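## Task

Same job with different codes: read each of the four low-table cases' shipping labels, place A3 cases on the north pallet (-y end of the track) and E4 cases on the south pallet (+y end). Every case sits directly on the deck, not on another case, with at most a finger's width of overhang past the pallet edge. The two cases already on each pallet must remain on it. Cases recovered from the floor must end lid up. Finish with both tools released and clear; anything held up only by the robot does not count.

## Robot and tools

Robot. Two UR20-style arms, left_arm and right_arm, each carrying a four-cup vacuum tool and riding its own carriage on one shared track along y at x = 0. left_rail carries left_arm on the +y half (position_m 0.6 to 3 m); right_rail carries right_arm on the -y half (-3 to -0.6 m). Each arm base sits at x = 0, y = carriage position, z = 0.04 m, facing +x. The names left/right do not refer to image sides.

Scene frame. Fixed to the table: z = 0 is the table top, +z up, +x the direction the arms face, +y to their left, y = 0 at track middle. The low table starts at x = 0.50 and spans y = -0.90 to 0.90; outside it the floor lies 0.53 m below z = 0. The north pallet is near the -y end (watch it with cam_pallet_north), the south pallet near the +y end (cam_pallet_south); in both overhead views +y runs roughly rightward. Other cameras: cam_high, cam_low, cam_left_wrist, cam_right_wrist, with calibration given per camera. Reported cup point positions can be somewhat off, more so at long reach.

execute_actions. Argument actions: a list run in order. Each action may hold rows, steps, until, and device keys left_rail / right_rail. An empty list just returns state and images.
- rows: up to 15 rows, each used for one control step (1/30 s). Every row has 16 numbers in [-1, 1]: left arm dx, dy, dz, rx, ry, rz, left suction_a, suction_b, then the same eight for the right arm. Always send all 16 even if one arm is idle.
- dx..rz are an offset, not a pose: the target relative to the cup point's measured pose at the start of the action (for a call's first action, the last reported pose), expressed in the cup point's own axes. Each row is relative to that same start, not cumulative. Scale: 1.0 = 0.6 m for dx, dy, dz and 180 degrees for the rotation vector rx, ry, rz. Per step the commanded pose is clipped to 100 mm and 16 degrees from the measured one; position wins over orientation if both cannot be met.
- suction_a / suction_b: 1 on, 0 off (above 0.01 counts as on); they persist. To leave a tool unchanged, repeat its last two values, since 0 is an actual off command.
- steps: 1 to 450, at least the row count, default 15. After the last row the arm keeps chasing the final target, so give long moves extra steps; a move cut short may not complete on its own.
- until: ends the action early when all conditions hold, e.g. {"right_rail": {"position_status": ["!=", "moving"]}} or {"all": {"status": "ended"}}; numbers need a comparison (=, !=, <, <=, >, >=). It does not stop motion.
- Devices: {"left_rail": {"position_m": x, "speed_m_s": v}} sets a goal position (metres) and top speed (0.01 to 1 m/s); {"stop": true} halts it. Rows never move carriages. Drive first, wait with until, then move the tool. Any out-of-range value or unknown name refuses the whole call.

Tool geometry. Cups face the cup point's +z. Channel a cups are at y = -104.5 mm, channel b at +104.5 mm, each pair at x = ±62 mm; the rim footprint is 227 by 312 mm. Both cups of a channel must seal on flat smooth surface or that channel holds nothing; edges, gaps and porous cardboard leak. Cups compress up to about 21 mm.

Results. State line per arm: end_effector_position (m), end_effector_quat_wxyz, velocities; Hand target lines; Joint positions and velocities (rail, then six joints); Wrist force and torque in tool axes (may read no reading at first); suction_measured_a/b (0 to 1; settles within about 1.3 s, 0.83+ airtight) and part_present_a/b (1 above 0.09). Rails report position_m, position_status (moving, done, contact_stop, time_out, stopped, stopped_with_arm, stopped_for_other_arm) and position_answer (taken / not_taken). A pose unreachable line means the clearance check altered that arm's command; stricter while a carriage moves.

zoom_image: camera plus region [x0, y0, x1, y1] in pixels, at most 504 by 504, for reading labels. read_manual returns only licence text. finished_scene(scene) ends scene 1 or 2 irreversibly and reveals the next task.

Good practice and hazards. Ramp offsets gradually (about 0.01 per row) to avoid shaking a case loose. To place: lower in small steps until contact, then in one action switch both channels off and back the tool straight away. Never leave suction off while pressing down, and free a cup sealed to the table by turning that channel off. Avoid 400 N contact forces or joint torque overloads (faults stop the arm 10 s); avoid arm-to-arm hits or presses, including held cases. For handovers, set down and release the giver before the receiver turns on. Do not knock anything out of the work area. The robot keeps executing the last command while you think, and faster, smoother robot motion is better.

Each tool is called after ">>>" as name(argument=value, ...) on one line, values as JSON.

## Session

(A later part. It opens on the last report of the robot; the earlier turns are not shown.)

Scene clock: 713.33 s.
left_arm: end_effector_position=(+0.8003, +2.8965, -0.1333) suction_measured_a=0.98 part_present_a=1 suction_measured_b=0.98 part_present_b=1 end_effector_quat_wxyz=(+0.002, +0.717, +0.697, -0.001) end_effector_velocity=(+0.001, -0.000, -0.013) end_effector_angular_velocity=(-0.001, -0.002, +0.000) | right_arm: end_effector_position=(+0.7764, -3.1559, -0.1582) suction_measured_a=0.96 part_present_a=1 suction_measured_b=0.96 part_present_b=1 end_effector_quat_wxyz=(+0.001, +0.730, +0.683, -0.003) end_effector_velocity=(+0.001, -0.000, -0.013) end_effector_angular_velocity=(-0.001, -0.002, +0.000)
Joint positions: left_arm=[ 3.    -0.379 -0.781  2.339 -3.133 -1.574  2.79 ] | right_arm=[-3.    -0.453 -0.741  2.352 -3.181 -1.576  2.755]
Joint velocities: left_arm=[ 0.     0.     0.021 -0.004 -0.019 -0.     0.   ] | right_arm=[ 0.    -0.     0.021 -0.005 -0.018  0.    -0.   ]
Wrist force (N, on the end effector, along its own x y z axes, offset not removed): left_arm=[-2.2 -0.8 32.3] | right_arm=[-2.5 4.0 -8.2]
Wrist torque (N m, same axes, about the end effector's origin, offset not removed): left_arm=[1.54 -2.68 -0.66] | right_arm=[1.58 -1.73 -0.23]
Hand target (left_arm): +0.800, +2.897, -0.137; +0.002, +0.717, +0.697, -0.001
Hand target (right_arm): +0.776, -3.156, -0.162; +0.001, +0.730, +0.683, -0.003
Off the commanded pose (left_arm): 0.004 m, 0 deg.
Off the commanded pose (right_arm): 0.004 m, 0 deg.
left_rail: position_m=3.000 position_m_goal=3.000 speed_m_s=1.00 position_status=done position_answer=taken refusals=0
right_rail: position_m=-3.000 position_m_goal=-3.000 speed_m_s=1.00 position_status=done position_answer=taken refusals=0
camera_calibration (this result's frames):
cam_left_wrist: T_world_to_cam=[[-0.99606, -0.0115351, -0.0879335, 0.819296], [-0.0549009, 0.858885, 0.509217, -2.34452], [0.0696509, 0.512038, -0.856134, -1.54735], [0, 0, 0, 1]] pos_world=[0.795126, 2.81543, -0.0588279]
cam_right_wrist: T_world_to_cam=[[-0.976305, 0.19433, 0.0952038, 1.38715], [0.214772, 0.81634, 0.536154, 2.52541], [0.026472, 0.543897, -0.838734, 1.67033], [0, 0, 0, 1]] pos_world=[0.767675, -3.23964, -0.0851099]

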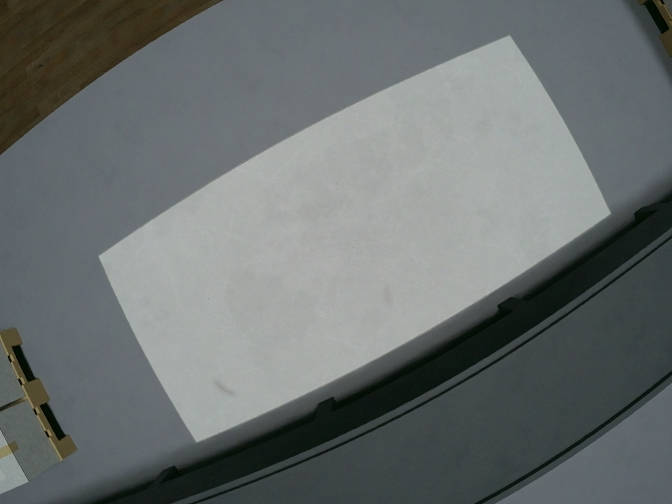

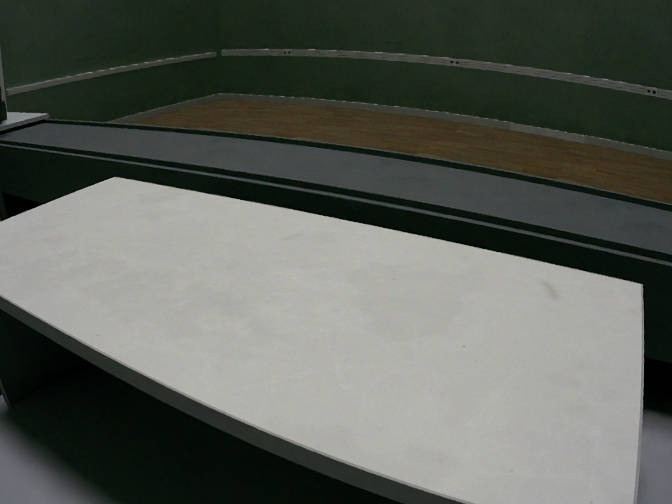

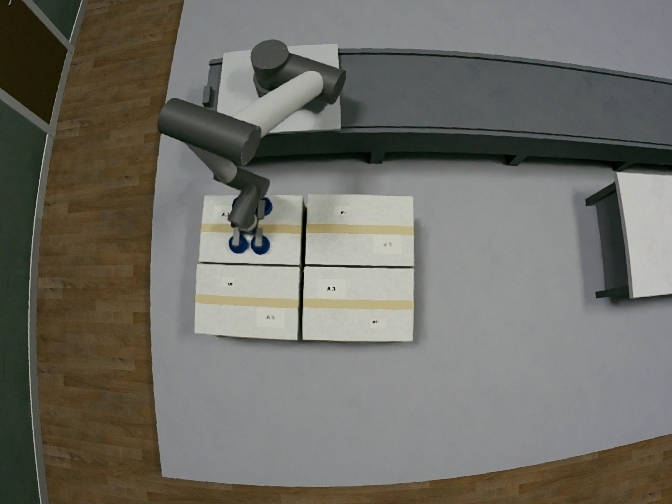

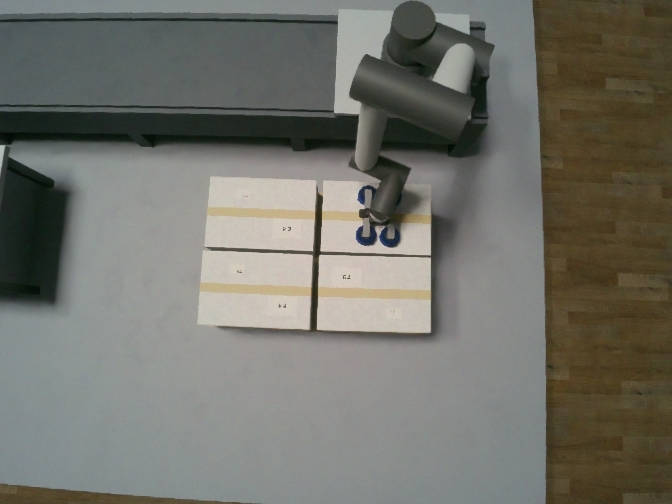

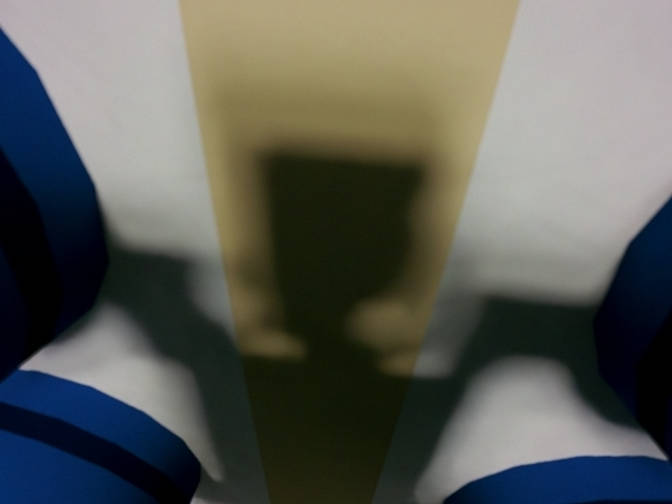

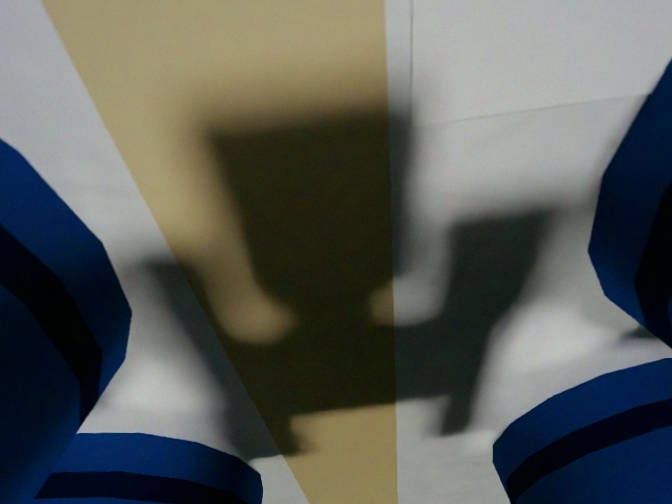

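>>> execute_actions(actions=[])

Scene clock: 714.30 s.
left_arm: end_effector_position=(+0.8003, +2.8964, -0.1369) suction_measured_a=0.98 part_present_a=1 suction_measured_b=0.98 part_present_b=1 end_effector_quat_wxyz=(+0.002, +0.717, +0.697, -0.001) end_effector_velocity=(-0.000, +0.000, -0.000) end_effector_angular_velocity=(+0.000, +0.000, +0.000) | right_arm: end_effector_position=(+0.7765, -3.1559, -0.1618) suction_measured_a=0.96 part_present_a=1 suction_measured_b=0.96 part_present_b=1 end_effector_quat_wxyz=(+0.001, +0.730, +0.683, -0.002) end_effector_velocity=(-0.000, +0.000, -0.000) end_effector_angular_velocity=(+0.000, +0.000, -0.000)
Joint positions: left_arm=[ 3.    -0.379 -0.775  2.338 -3.138 -1.574  2.79 ] | right_arm=[-3.    -0.453 -0.735  2.35  -3.186 -1.576  2.755]
Joint velocities: left_arm=[ 0.  0.  0. -0.  0.  0. -0.] | right_arm=[ 0.  0.  0. -0.  0. -0.  0.]
Wrist force (N, on the end effector, along its own x y z axes, offset not removed): left_arm=[-65.2 -60.2 -115.2] | right_arm=[-89.2 -82.8 -200.0]
Wrist torque (N m, same axes, about the end effector's origin, offset not removed): left_arm=[-3.59 20.03 -6.84] | right_arm=[-18.47 31.95 -8.49]
Hand target (left_arm): +0.800, +2.897, -0.137; +0.002, +0.717, +0.697, -0.001
Hand target (right_arm): +0.776, -3.156, -0.162; +0.001, +0.730, +0.683, -0.003
Off the commanded pose (left_arm): 0.000 m, 0 deg.
Off the commanded pose (right_arm): 0.000 m, 0 deg.
left_rail: position_m=3.000 position_m_goal=3.000 speed_m_s=1.00 position_status=done position_answer=taken refusals=0
right_rail: position_m=-3.000 position_m_goal=-3.000 speed_m_s=1.00 position_status=done position_answer=taken refusals=0
camera_calibration (this result's frames):
cam_left_wrist: T_world_to_cam=[[-0.996054, -0.0115087, -0.0880006, 0.818908], [-0.0549125, 0.858886, 0.509214, -2.34261], [0.0697221, 0.512037, -0.856129, -1.55047], [0, 0, 0, 1]] pos_world=[0.79514, 2.81536, -0.0624501]
cam_right_wrist: T_world_to_cam=[[-0.976317, 0.194385, 0.0949717, 1.38769], [0.214689, 0.816293, 0.536259, 2.52731], [0.0267158, 0.543948, -0.838693, 1.66731], [0, 0, 0, 1]] pos_world=[0.767701, -3.2397, -0.0887188]

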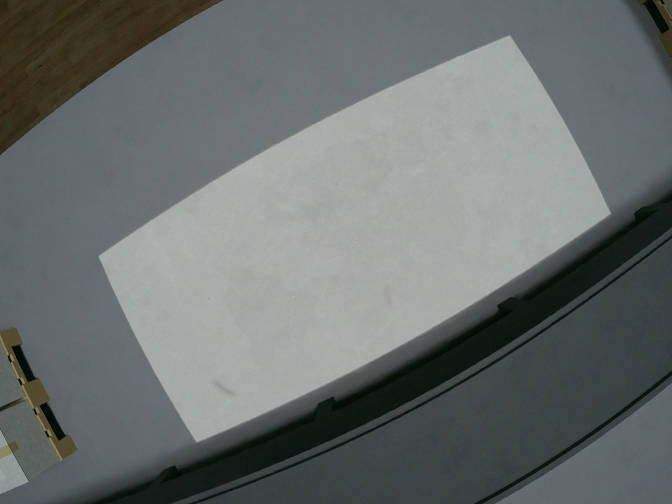

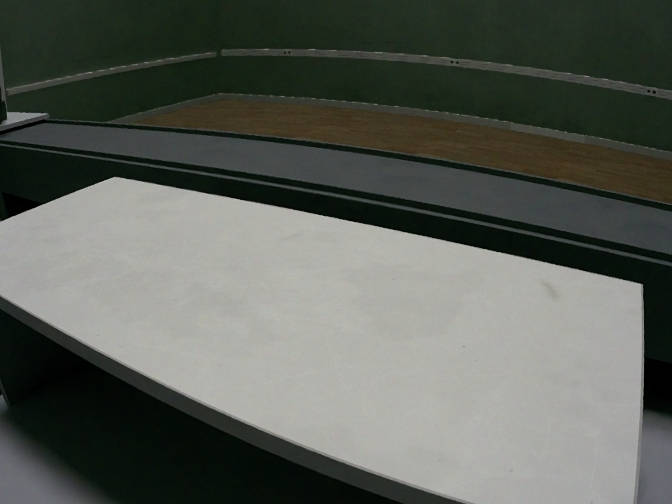

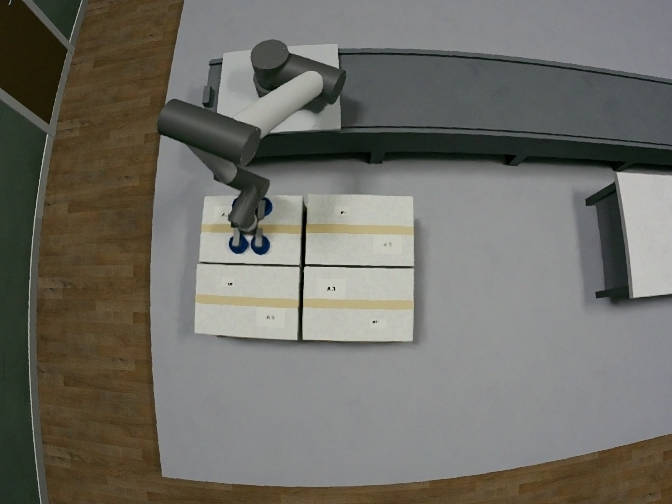

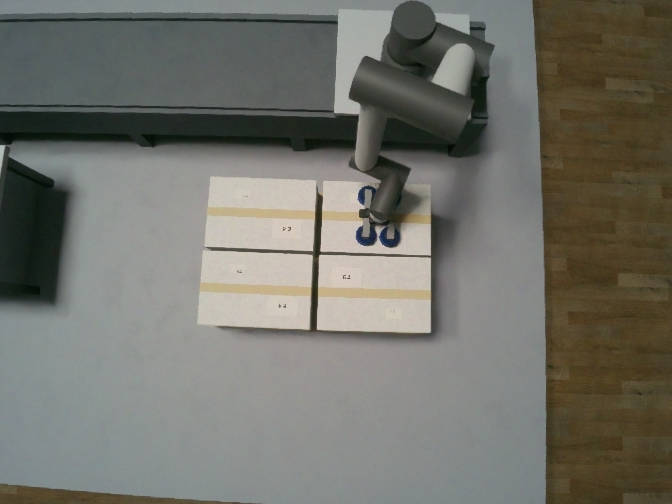

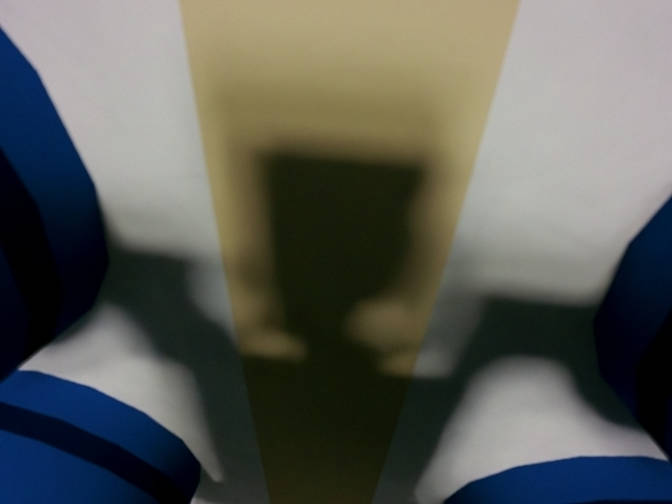

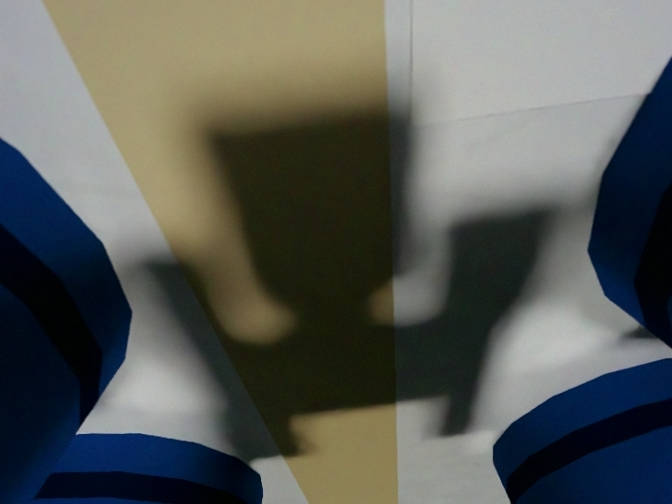

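>>> execute_actions(actions=[{"rows": [[0,0,-0.004,0,0,0,0,0, 0,0,-0.007,0,0,0,0,0],[0,0,-0.009,0,0,0,0,0, 0,0,-0.013,0,0,0,0,0],[0,0,-0.017,0,0,0,0,0, 0,0,-0.021,0,0,0,0,0],[0,0,-0.03,0,0,0,0,0, 0,0,-0.032,0,0,0,0,0],[0,0,-0.05,0,0,0,0,0, 0,0,-0.05,0,0,0,0,0],[0,0,-0.08,0,0,0,0,0, 0,0,-0.08,0,0,0,0,0],[0,0,-0.12,0,0,0,0,0, 0,0,-0.12,0,0,0,0,0],[0,0,-0.18,0,0,0,0,0, 0,0,-0.18,0,0,0,0,0],[0,0,-0.26,0,0,0,0,0, 0,0,-0.26,0,0,0,0,0],[0,0,-0.65,0,0,0,0,0, 0,0,-0.65,0,0,0,0,0]], "steps": 30}])

Scene clock: 725.73 s.
left_arm: end_effector_position=(+0.8021, +2.8984, +0.2066) suction_measured_a=0.00 part_present_a=0 suction_measured_b=0.00 part_present_b=0 end_effector_quat_wxyz=(+0.010, +0.717, +0.697, +0.003) end_effector_velocity=(-0.013, +0.002, +0.335) end_effector_angular_velocity=(+0.013, +0.034, -0.003) | right_arm: end_effector_position=(+0.7799, -3.1534, +0.1799) suction_measured_a=0.00 part_present_a=0 suction_measured_b=0.00 part_present_b=0 end_effector_quat_wxyz=(+0.009, +0.730, +0.683, +0.001) end_effector_velocity=(-0.008, +0.004, +0.343) end_effector_angular_velocity=(+0.013, +0.028, -0.000)
Joint positions: left_arm=[ 3.    -0.376 -1.302  2.309 -2.597 -1.573  2.793] | right_arm=[-3.    -0.448 -1.277  2.338 -2.648 -1.576  2.759]
Joint velocities: left_arm=[ 0.    -0.003 -0.454 -0.154  0.644 -0.     0.   ] | right_arm=[ 0.    -0.    -0.489 -0.146  0.666 -0.     0.   ]
Wrist force (N, on the end effector, along its own x y z axes, offset not removed): left_arm=[-9.6 -2.0 -4.0] | right_arm=[-5.7 0.2 1.4]
Wrist torque (N m, same axes, about the end effector's origin, offset not removed): left_arm=[-0.26 1.57 -0.54] | right_arm=[-0.26 1.15 -0.26]
Hand target (left_arm): +0.799, +2.899, +0.251; +0.005, +0.717, +0.697, +0.001
Hand target (right_arm): +0.777, -3.153, +0.226; +0.005, +0.730, +0.683, -0.001
Off the commanded pose (left_arm): 0.047 m, 1 deg.
Off the commanded pose (right_arm): 0.048 m, 1 deg.
left_rail: position_m=3.000 position_m_goal=3.000 speed_m_s=1.00 position_status=done position_answer=taken refusals=0
right_rail: position_m=-3.000 position_m_goal=-3.000 speed_m_s=1.00 position_status=done position_answer=taken refusals=0
camera_calibration (this result's frames):
cam_left_wrist: T_world_to_cam=[[-0.994627, -0.0120323, -0.102823, 0.854417], [-0.0624934, 0.861625, 0.503683, -2.51987], [0.0825344, 0.507403, -0.857747, -1.25397], [0, 0, 0, 1]] pos_world=[0.795846, 2.81773, 0.28148]
cam_right_wrist: T_world_to_cam=[[-0.977657, 0.194821, 0.0789337, 1.36342], [0.206495, 0.819895, 0.533978, 2.35941], [0.0393129, 0.538347, -0.841806, 1.92551], [0, 0, 0, 1]] pos_world=[0.770055, -3.23668, 0.253412]

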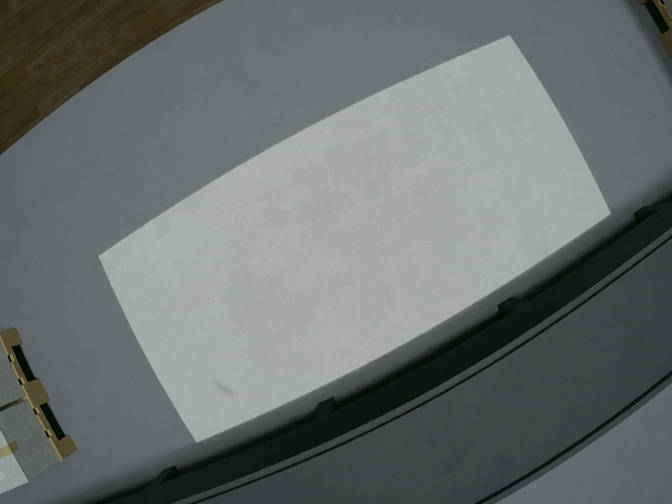

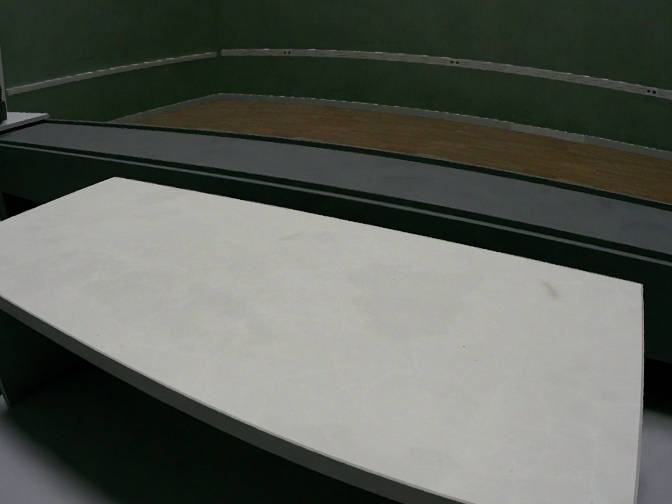

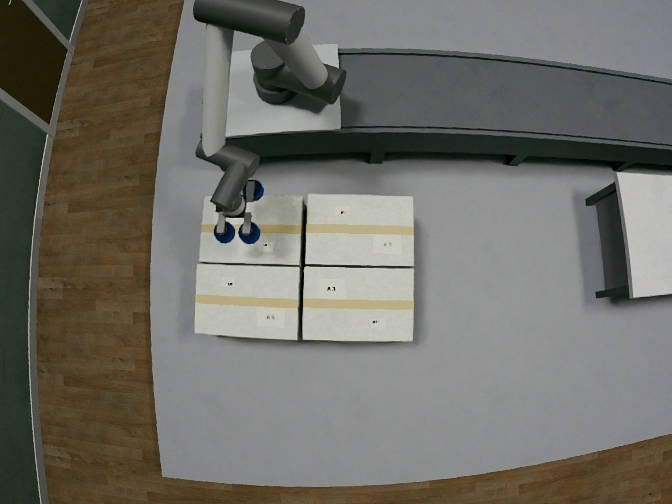

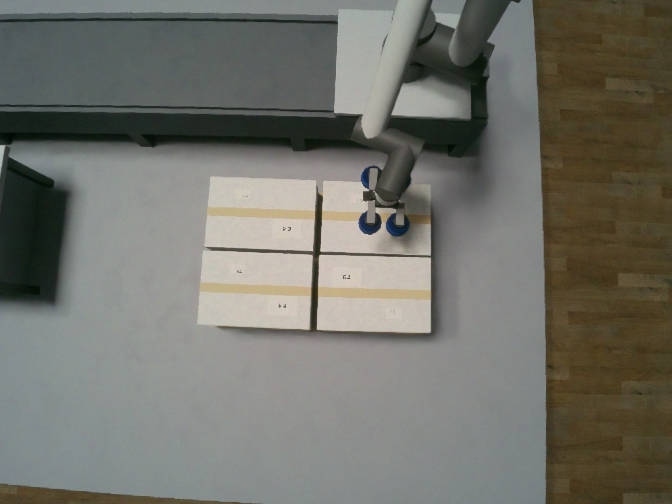

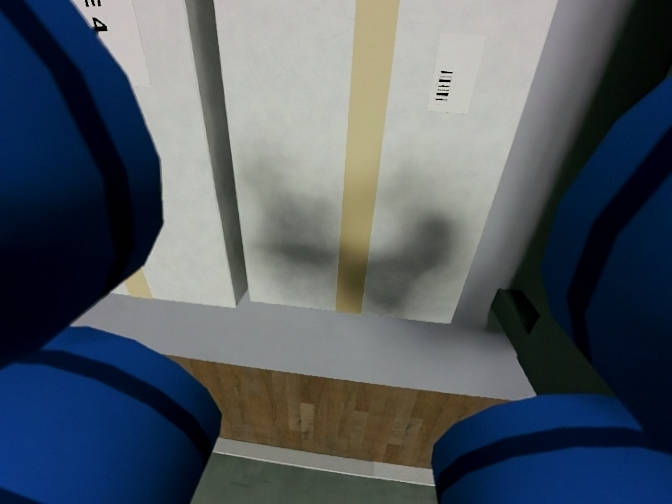

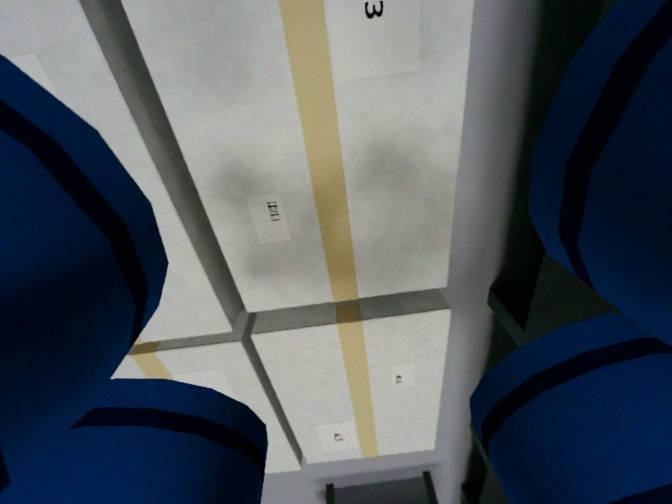

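>>> execute_actions(actions=[{"left_rail": {"position_m": 2.2}, "right_rail": {"position_m": -2.2}, "rows": [[-0.005,-0.005,-0.074,0,0,0,0,0, -0.005,-0.001,-0.077,0,0,0,0,0]], "steps": 1}])

Scene clock: 728.43 s.
left_arm: end_effector_position=(+0.7988, +2.8987, +0.2513) suction_measured_a=0.00 part_present_a=0 suction_measured_b=0.00 part_present_b=0 end_effector_quat_wxyz=(+0.005, +0.717, +0.697, +0.001) end_effector_velocity=(-0.001, -0.009, +0.000) end_effector_angular_velocity=(-0.002, -0.005, +0.001) | right_arm: end_effector_position=(+0.7770, -3.1527, +0.2259) suction_measured_a=0.00 part_present_a=0 suction_measured_b=0.00 part_present_b=0 end_effector_quat_wxyz=(+0.005, +0.730, +0.683, -0.001) end_effector_velocity=(+0.002, +0.000, +0.001) end_effector_angular_velocity=(-0.004, -0.008, -0.000)
Joint positions: left_arm=[ 3.    -0.377 -1.362  2.286 -2.506 -1.574  2.792] | right_arm=[-3.    -0.449 -1.342  2.316 -2.553 -1.576  2.759]
Joint velocities: left_arm=[-0.005 -0.005 -0.001  0.003 -0.007  0.    -0.006] | right_arm=[ 0.005 -0.005  0.    -0.    -0.009 -0.    -0.005]
Wrist force (N, on the end effector, along its own x y z axes, offset not removed): left_arm=[-2.1 1.3 0.9] | right_arm=[-5.0 0.1 6.0]
Wrist torque (N m, same axes, about the end effector's origin, offset not removed): left_arm=[0.37 0.49 -0.63] | right_arm=[-0.25 1.02 -0.14]
Hand target (left_arm): +0.798, +2.894, +0.251; +0.010, +0.717, +0.697, +0.003
Hand target (right_arm): +0.779, -3.154, +0.226; +0.009, +0.730, +0.683, +0.001
Off the commanded pose (left_arm): 0.003 m, 1 deg.
Off the commanded pose (right_arm): 0.003 m, 1 deg.
left_rail: position_m=3.000 position_m_goal=2.200 speed_m_s=1.00 position_status=moving position_answer=taken refusals=0
right_rail: position_m=-3.000 position_m_goal=-2.200 speed_m_s=1.00 position_status=moving position_answer=taken refusals=0
camera_calibration (this result's frames):
cam_left_wrist: T_world_to_cam=[[-0.995492, -0.011708, -0.0941171, 0.853235], [-0.0580378, 0.860057, 0.506885, -2.54266], [0.0750115, 0.510063, -0.85686, -1.2175], [0, 0, 0, 1]] pos_world=[0.793145, 2.81782, 0.325915]
cam_right_wrist: T_world_to_cam=[[-0.976933, 0.194634, 0.0878586, 1.35366], [0.211087, 0.81793, 0.535194, 2.32488], [0.0323046, 0.541395, -0.840148, 1.97861], [0, 0, 0, 1]] pos_world=[0.767766, -3.23626, 0.29913]

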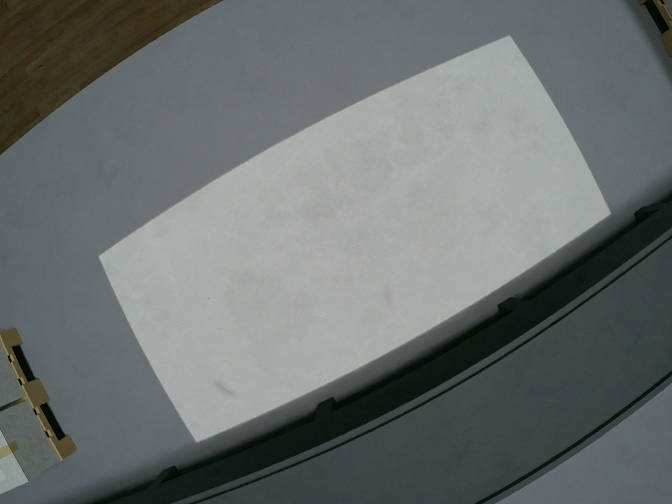

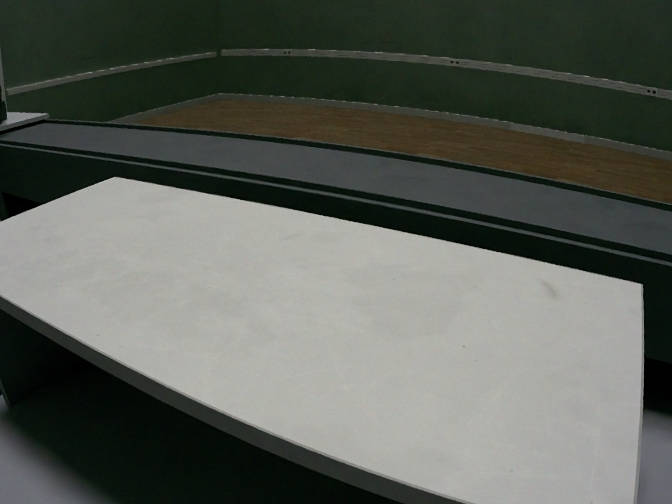

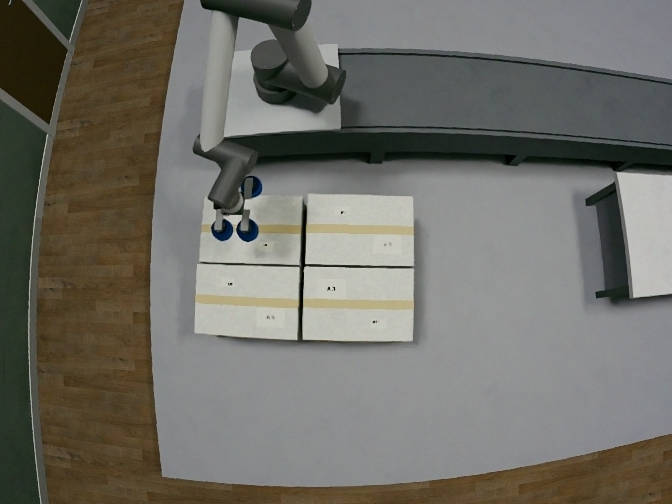

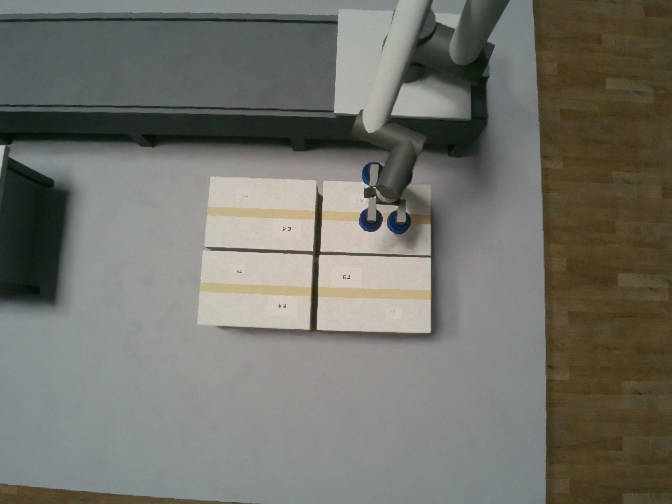

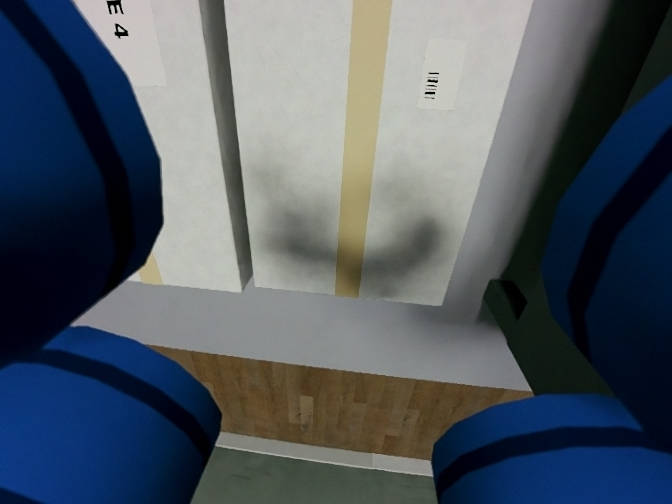

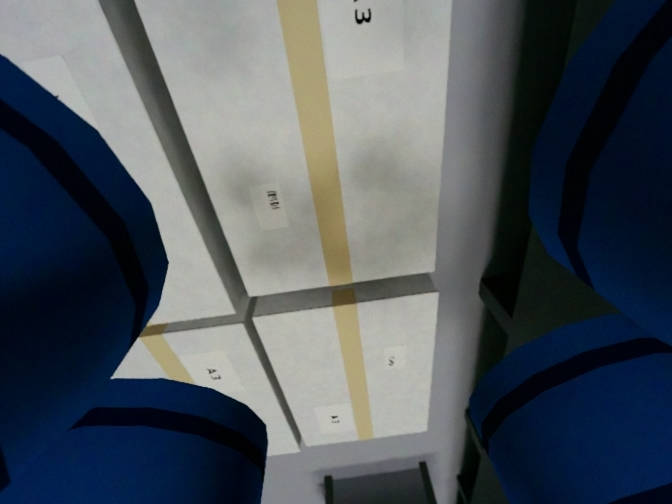

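>>> execute_actions(actions=[])

>>> zoom_image(camera="cam_pallet_south", region=[190, 160, 450, 345])

>>> zoom_image(camera="cam_pallet_north", region=[180, 180, 430, 355])

Scene clock: 729.70 s.
left_arm: end_effector_position=(+0.7982, +2.0969, +0.2511) suction_measured_a=0.00 part_present_a=0 suction_measured_b=0.00 part_present_b=0 end_effector_quat_wxyz=(+0.010, +0.717, +0.697, +0.003) end_effector_velocity=(-0.000, -0.068, -0.000) end_effector_angular_velocity=(+0.000, +0.000, +0.000) | right_arm: end_effector_position=(+0.7785, -2.3566, +0.2262) suction_measured_a=0.00 part_present_a=0 suction_measured_b=0.00 part_present_b=0 end_effector_quat_wxyz=(+0.009, +0.730, +0.683, +0.001) end_effector_velocity=(-0.000, +0.068, -0.000) end_effector_angular_velocity=(+0.000, +0.000, -0.000)
Joint positions: left_arm=[ 2.201 -0.381 -1.363  2.291 -2.519 -1.573  2.788] | right_arm=[-2.201 -0.452 -1.341  2.318 -2.564 -1.576  2.756]
Joint velocities: left_arm=[-0.068  0.    -0.     0.     0.     0.    -0.   ] | right_arm=[ 0.068 -0.     0.    -0.    -0.     0.     0.   ]
Wrist force (N, on the end effector, along its own x y z axes, offset not removed): left_arm=[-5.3 -1.3 6.2] | right_arm=[1.2 3.4 6.6]
Wrist torque (N m, same axes, about the end effector's origin, offset not removed): left_arm=[0.04 0.68 -0.76] | right_arm=[0.11 0.43 -0.20]
Hand target (left_arm): +0.798, +2.096, +0.251; +0.010, +0.717, +0.697, +0.003
Hand target (right_arm): +0.779, -2.356, +0.226; +0.009, +0.730, +0.683, +0.001
Off the commanded pose (left_arm): 0.000 m, 0 deg.
Off the commanded pose (right_arm): 0.000 m, 0 deg.
left_rail: position_m=2.201 position_m_goal=2.200 speed_m_s=1.00 position_status=moving position_answer=taken refusals=0
right_rail: position_m=-2.201 position_m_goal=-2.200 speed_m_s=1.00 position_status=moving position_answer=taken refusals=0
camera_calibration (this result's frames):
cam_left_wrist: T_world_to_cam=[[-0.994642, -0.0119077, -0.102691, 0.845183], [-0.0623155, 0.861653, 0.503658, -1.85208], [0.0824868, 0.507359, -0.857778, -0.808652], [0, 0, 0, 1]] pos_world=[0.791945, 2.01619, 0.325962]
cam_right_wrist: T_world_to_cam=[[-0.977656, 0.194779, 0.0790584, 1.20298], [0.206526, 0.819872, 0.534, 1.68161], [0.0391945, 0.538396, -0.84178, 1.53577], [0, 0, 0, 1]] pos_world=[0.768609, -2.43987, 0.2997]

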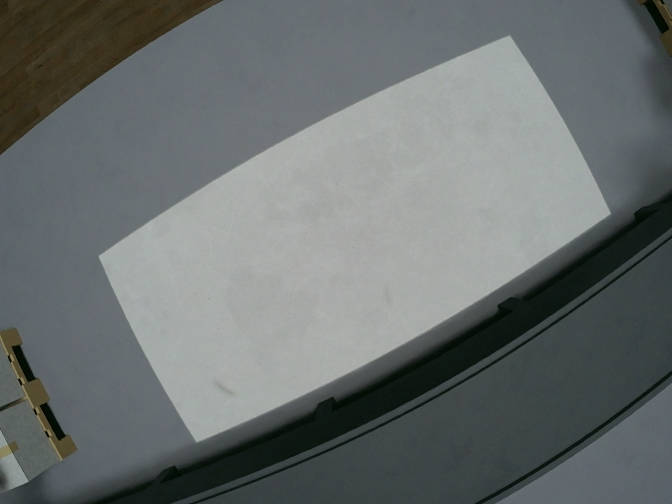

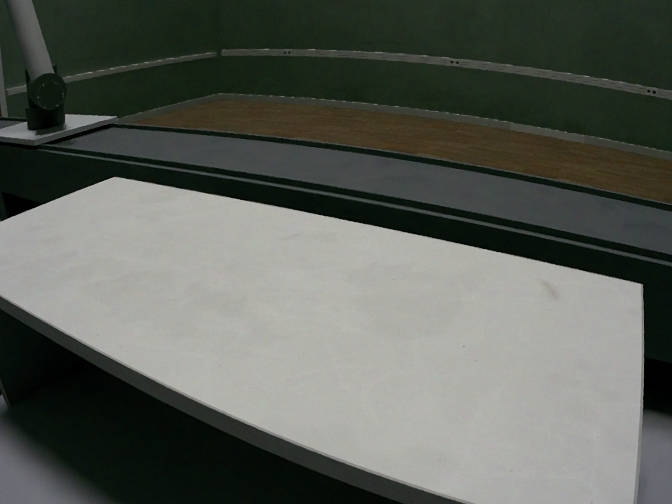

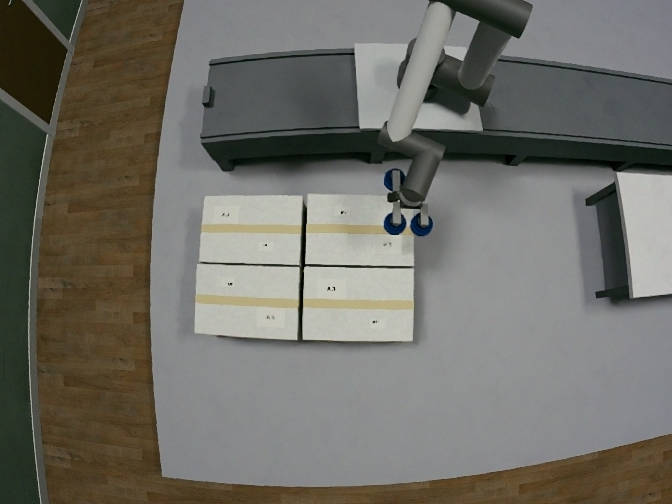

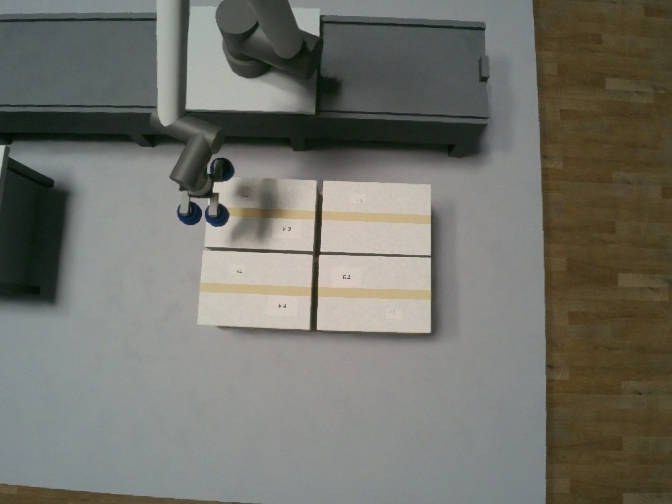

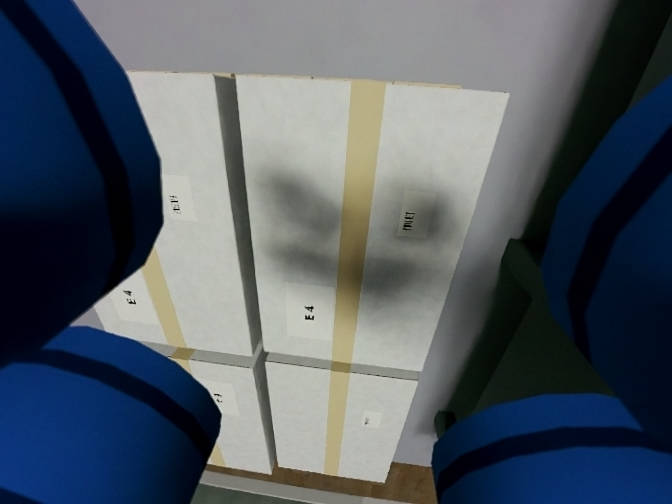

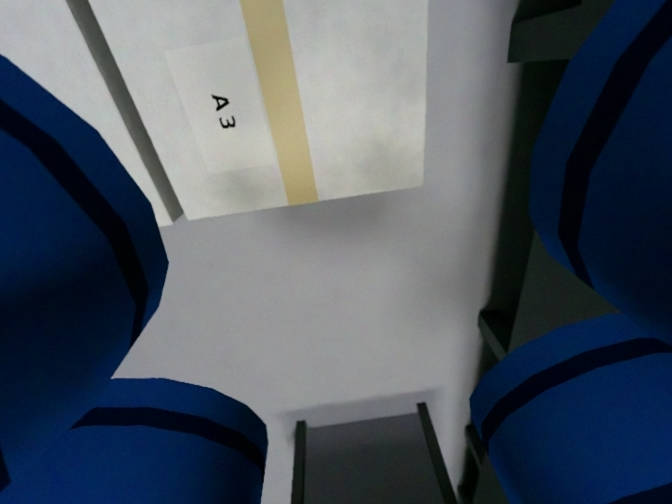

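Region (190, 160, 450, 345) of cam_pallet_south's 672x504 image, scaled by 1.938, with more detail than that image has; it fills the top 359 rows of this view, and the rest is white.

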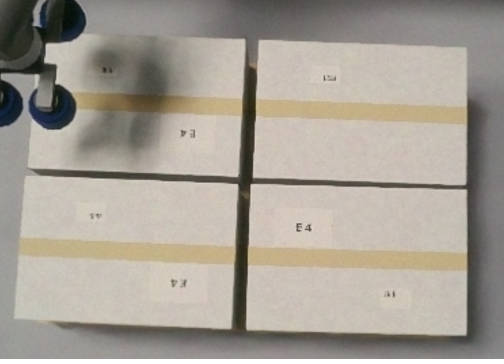

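Region (180, 180, 430, 355) of cam_pallet_north's 672x504 image, scaled by 2.016, with more detail than that image has; it fills the top 353 rows of this view, and the rest is white.

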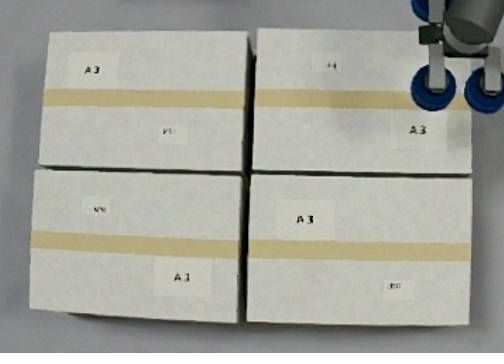

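>>> execute_actions(actions=[{"left_rail": {"position_m": 1.5}, "right_rail": {"position_m": -1.5}, "rows": [[0,0,0,0,0,0,0,0, 0,0,0,0,0,0,0,0]], "steps": 1}])

Scene clock: 740.57 s.
left_arm: end_effector_position=(+0.7983, +2.0958, +0.2511) suction_measured_a=0.00 part_present_a=0 suction_measured_b=0.00 part_present_b=0 end_effector_quat_wxyz=(+0.010, +0.717, +0.697, +0.003) end_effector_velocity=(+0.000, -0.004, +0.000) end_effector_angular_velocity=(-0.000, -0.000, +0.000) | right_arm: end_effector_position=(+0.7785, -2.3556, +0.2262) suction_measured_a=0.00 part_present_a=0 suction_measured_b=0.00 part_present_b=0 end_effector_quat_wxyz=(+0.009, +0.730, +0.683, +0.001) end_effector_velocity=(-0.000, +0.003, +0.000) end_effector_angular_velocity=(-0.000, +0.000, -0.000)
Joint positions: left_arm=[ 2.2   -0.381 -1.363  2.291 -2.519 -1.573  2.788] | right_arm=[-2.2   -0.452 -1.341  2.318 -2.564 -1.576  2.756]
Joint velocities: left_arm=[-0.004  0.    -0.     0.    -0.     0.    -0.   ] | right_arm=[ 0.003 -0.    -0.     0.    -0.    -0.     0.   ]
Wrist force (N, on the end effector, along its own x y z axes, offset not removed): left_arm=[-4.3 3.1 3.7] | right_arm=[-5.0 -1.1 4.4]
Wrist torque (N m, same axes, about the end effector's origin, offset not removed): left_arm=[0.38 0.71 -0.55] | right_arm=[-0.36 0.92 -0.14]
Hand target (left_arm): +0.798, +2.094, +0.251; +0.010, +0.717, +0.697, +0.003
Hand target (right_arm): +0.778, -2.353, +0.226; +0.009, +0.730, +0.683, +0.001
Off the commanded pose (left_arm): 0.000 m, 0 deg.
Off the commanded pose (right_arm): 0.000 m, 0 deg.
left_rail: position_m=2.200 position_m_goal=1.500 speed_m_s=1.00 position_status=moving position_answer=taken refusals=0
right_rail: position_m=-2.200 position_m_goal=-1.500 speed_m_s=1.00 position_status=moving position_answer=taken refusals=0
camera_calibration (this result's frames):
cam_left_wrist: T_world_to_cam=[[-0.99464, -0.0120092, -0.102697, 0.845387], [-0.062411, 0.861618, 0.503705, -1.85103], [0.0824368, 0.507414, -0.85775, -0.808213], [0, 0, 0, 1]] pos_world=[0.791957, 2.01513, 0.325948]
cam_right_wrist: T_world_to_cam=[[-0.977645, 0.194854, 0.0790064, 1.20301], [0.206563, 0.819893, 0.533955, 1.68076], [0.0392664, 0.538338, -0.841814, 1.53505], [0, 0, 0, 1]] pos_world=[0.768654, -2.43883, 0.299726]

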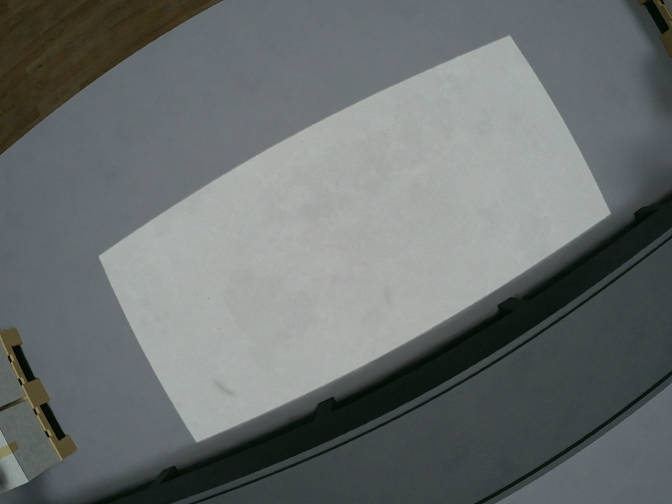

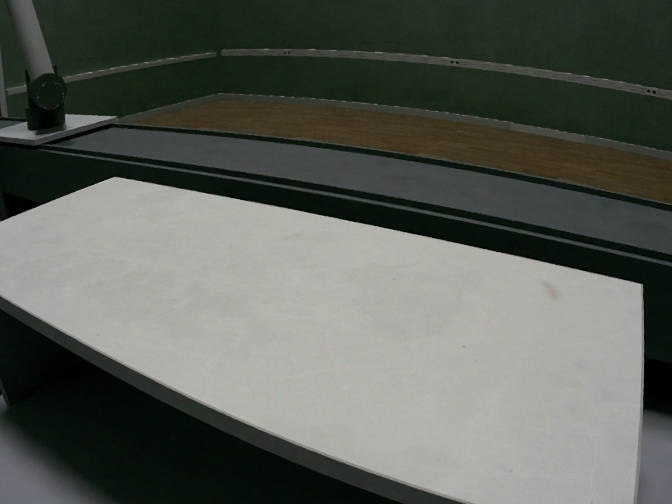

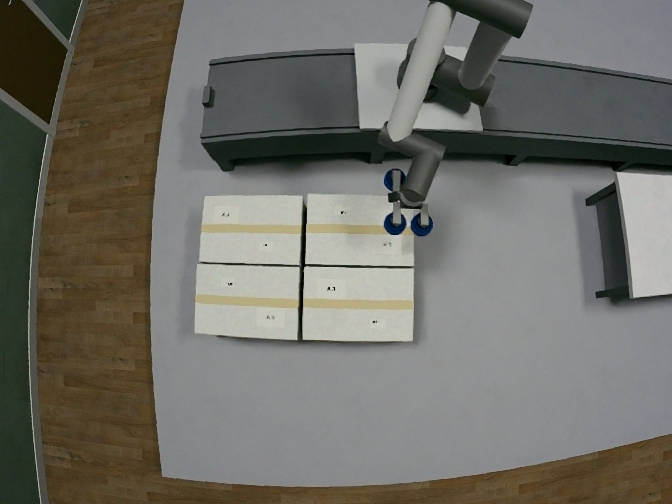

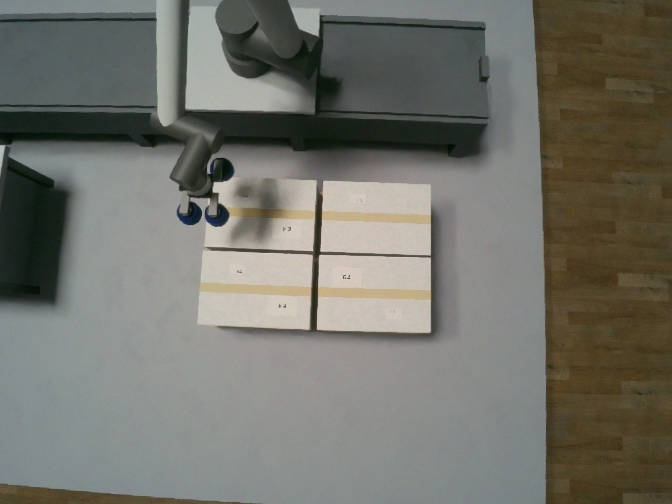

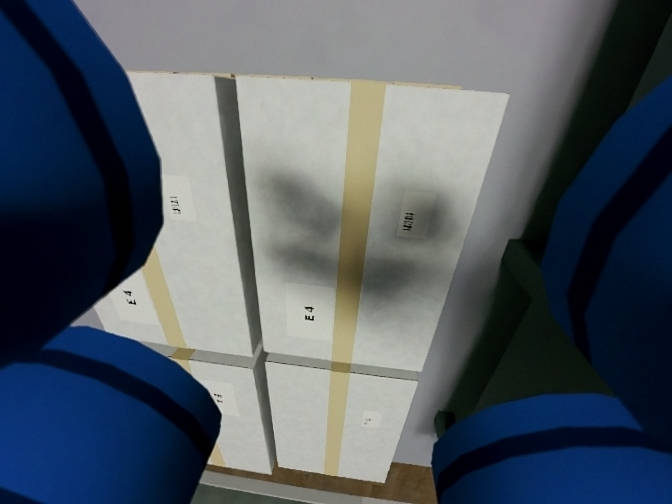

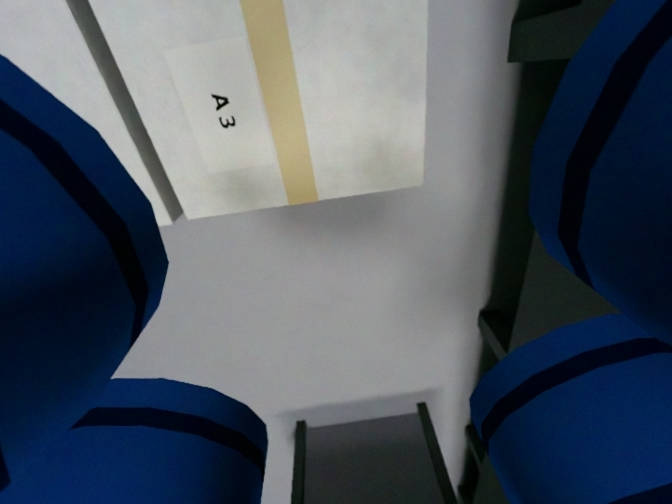

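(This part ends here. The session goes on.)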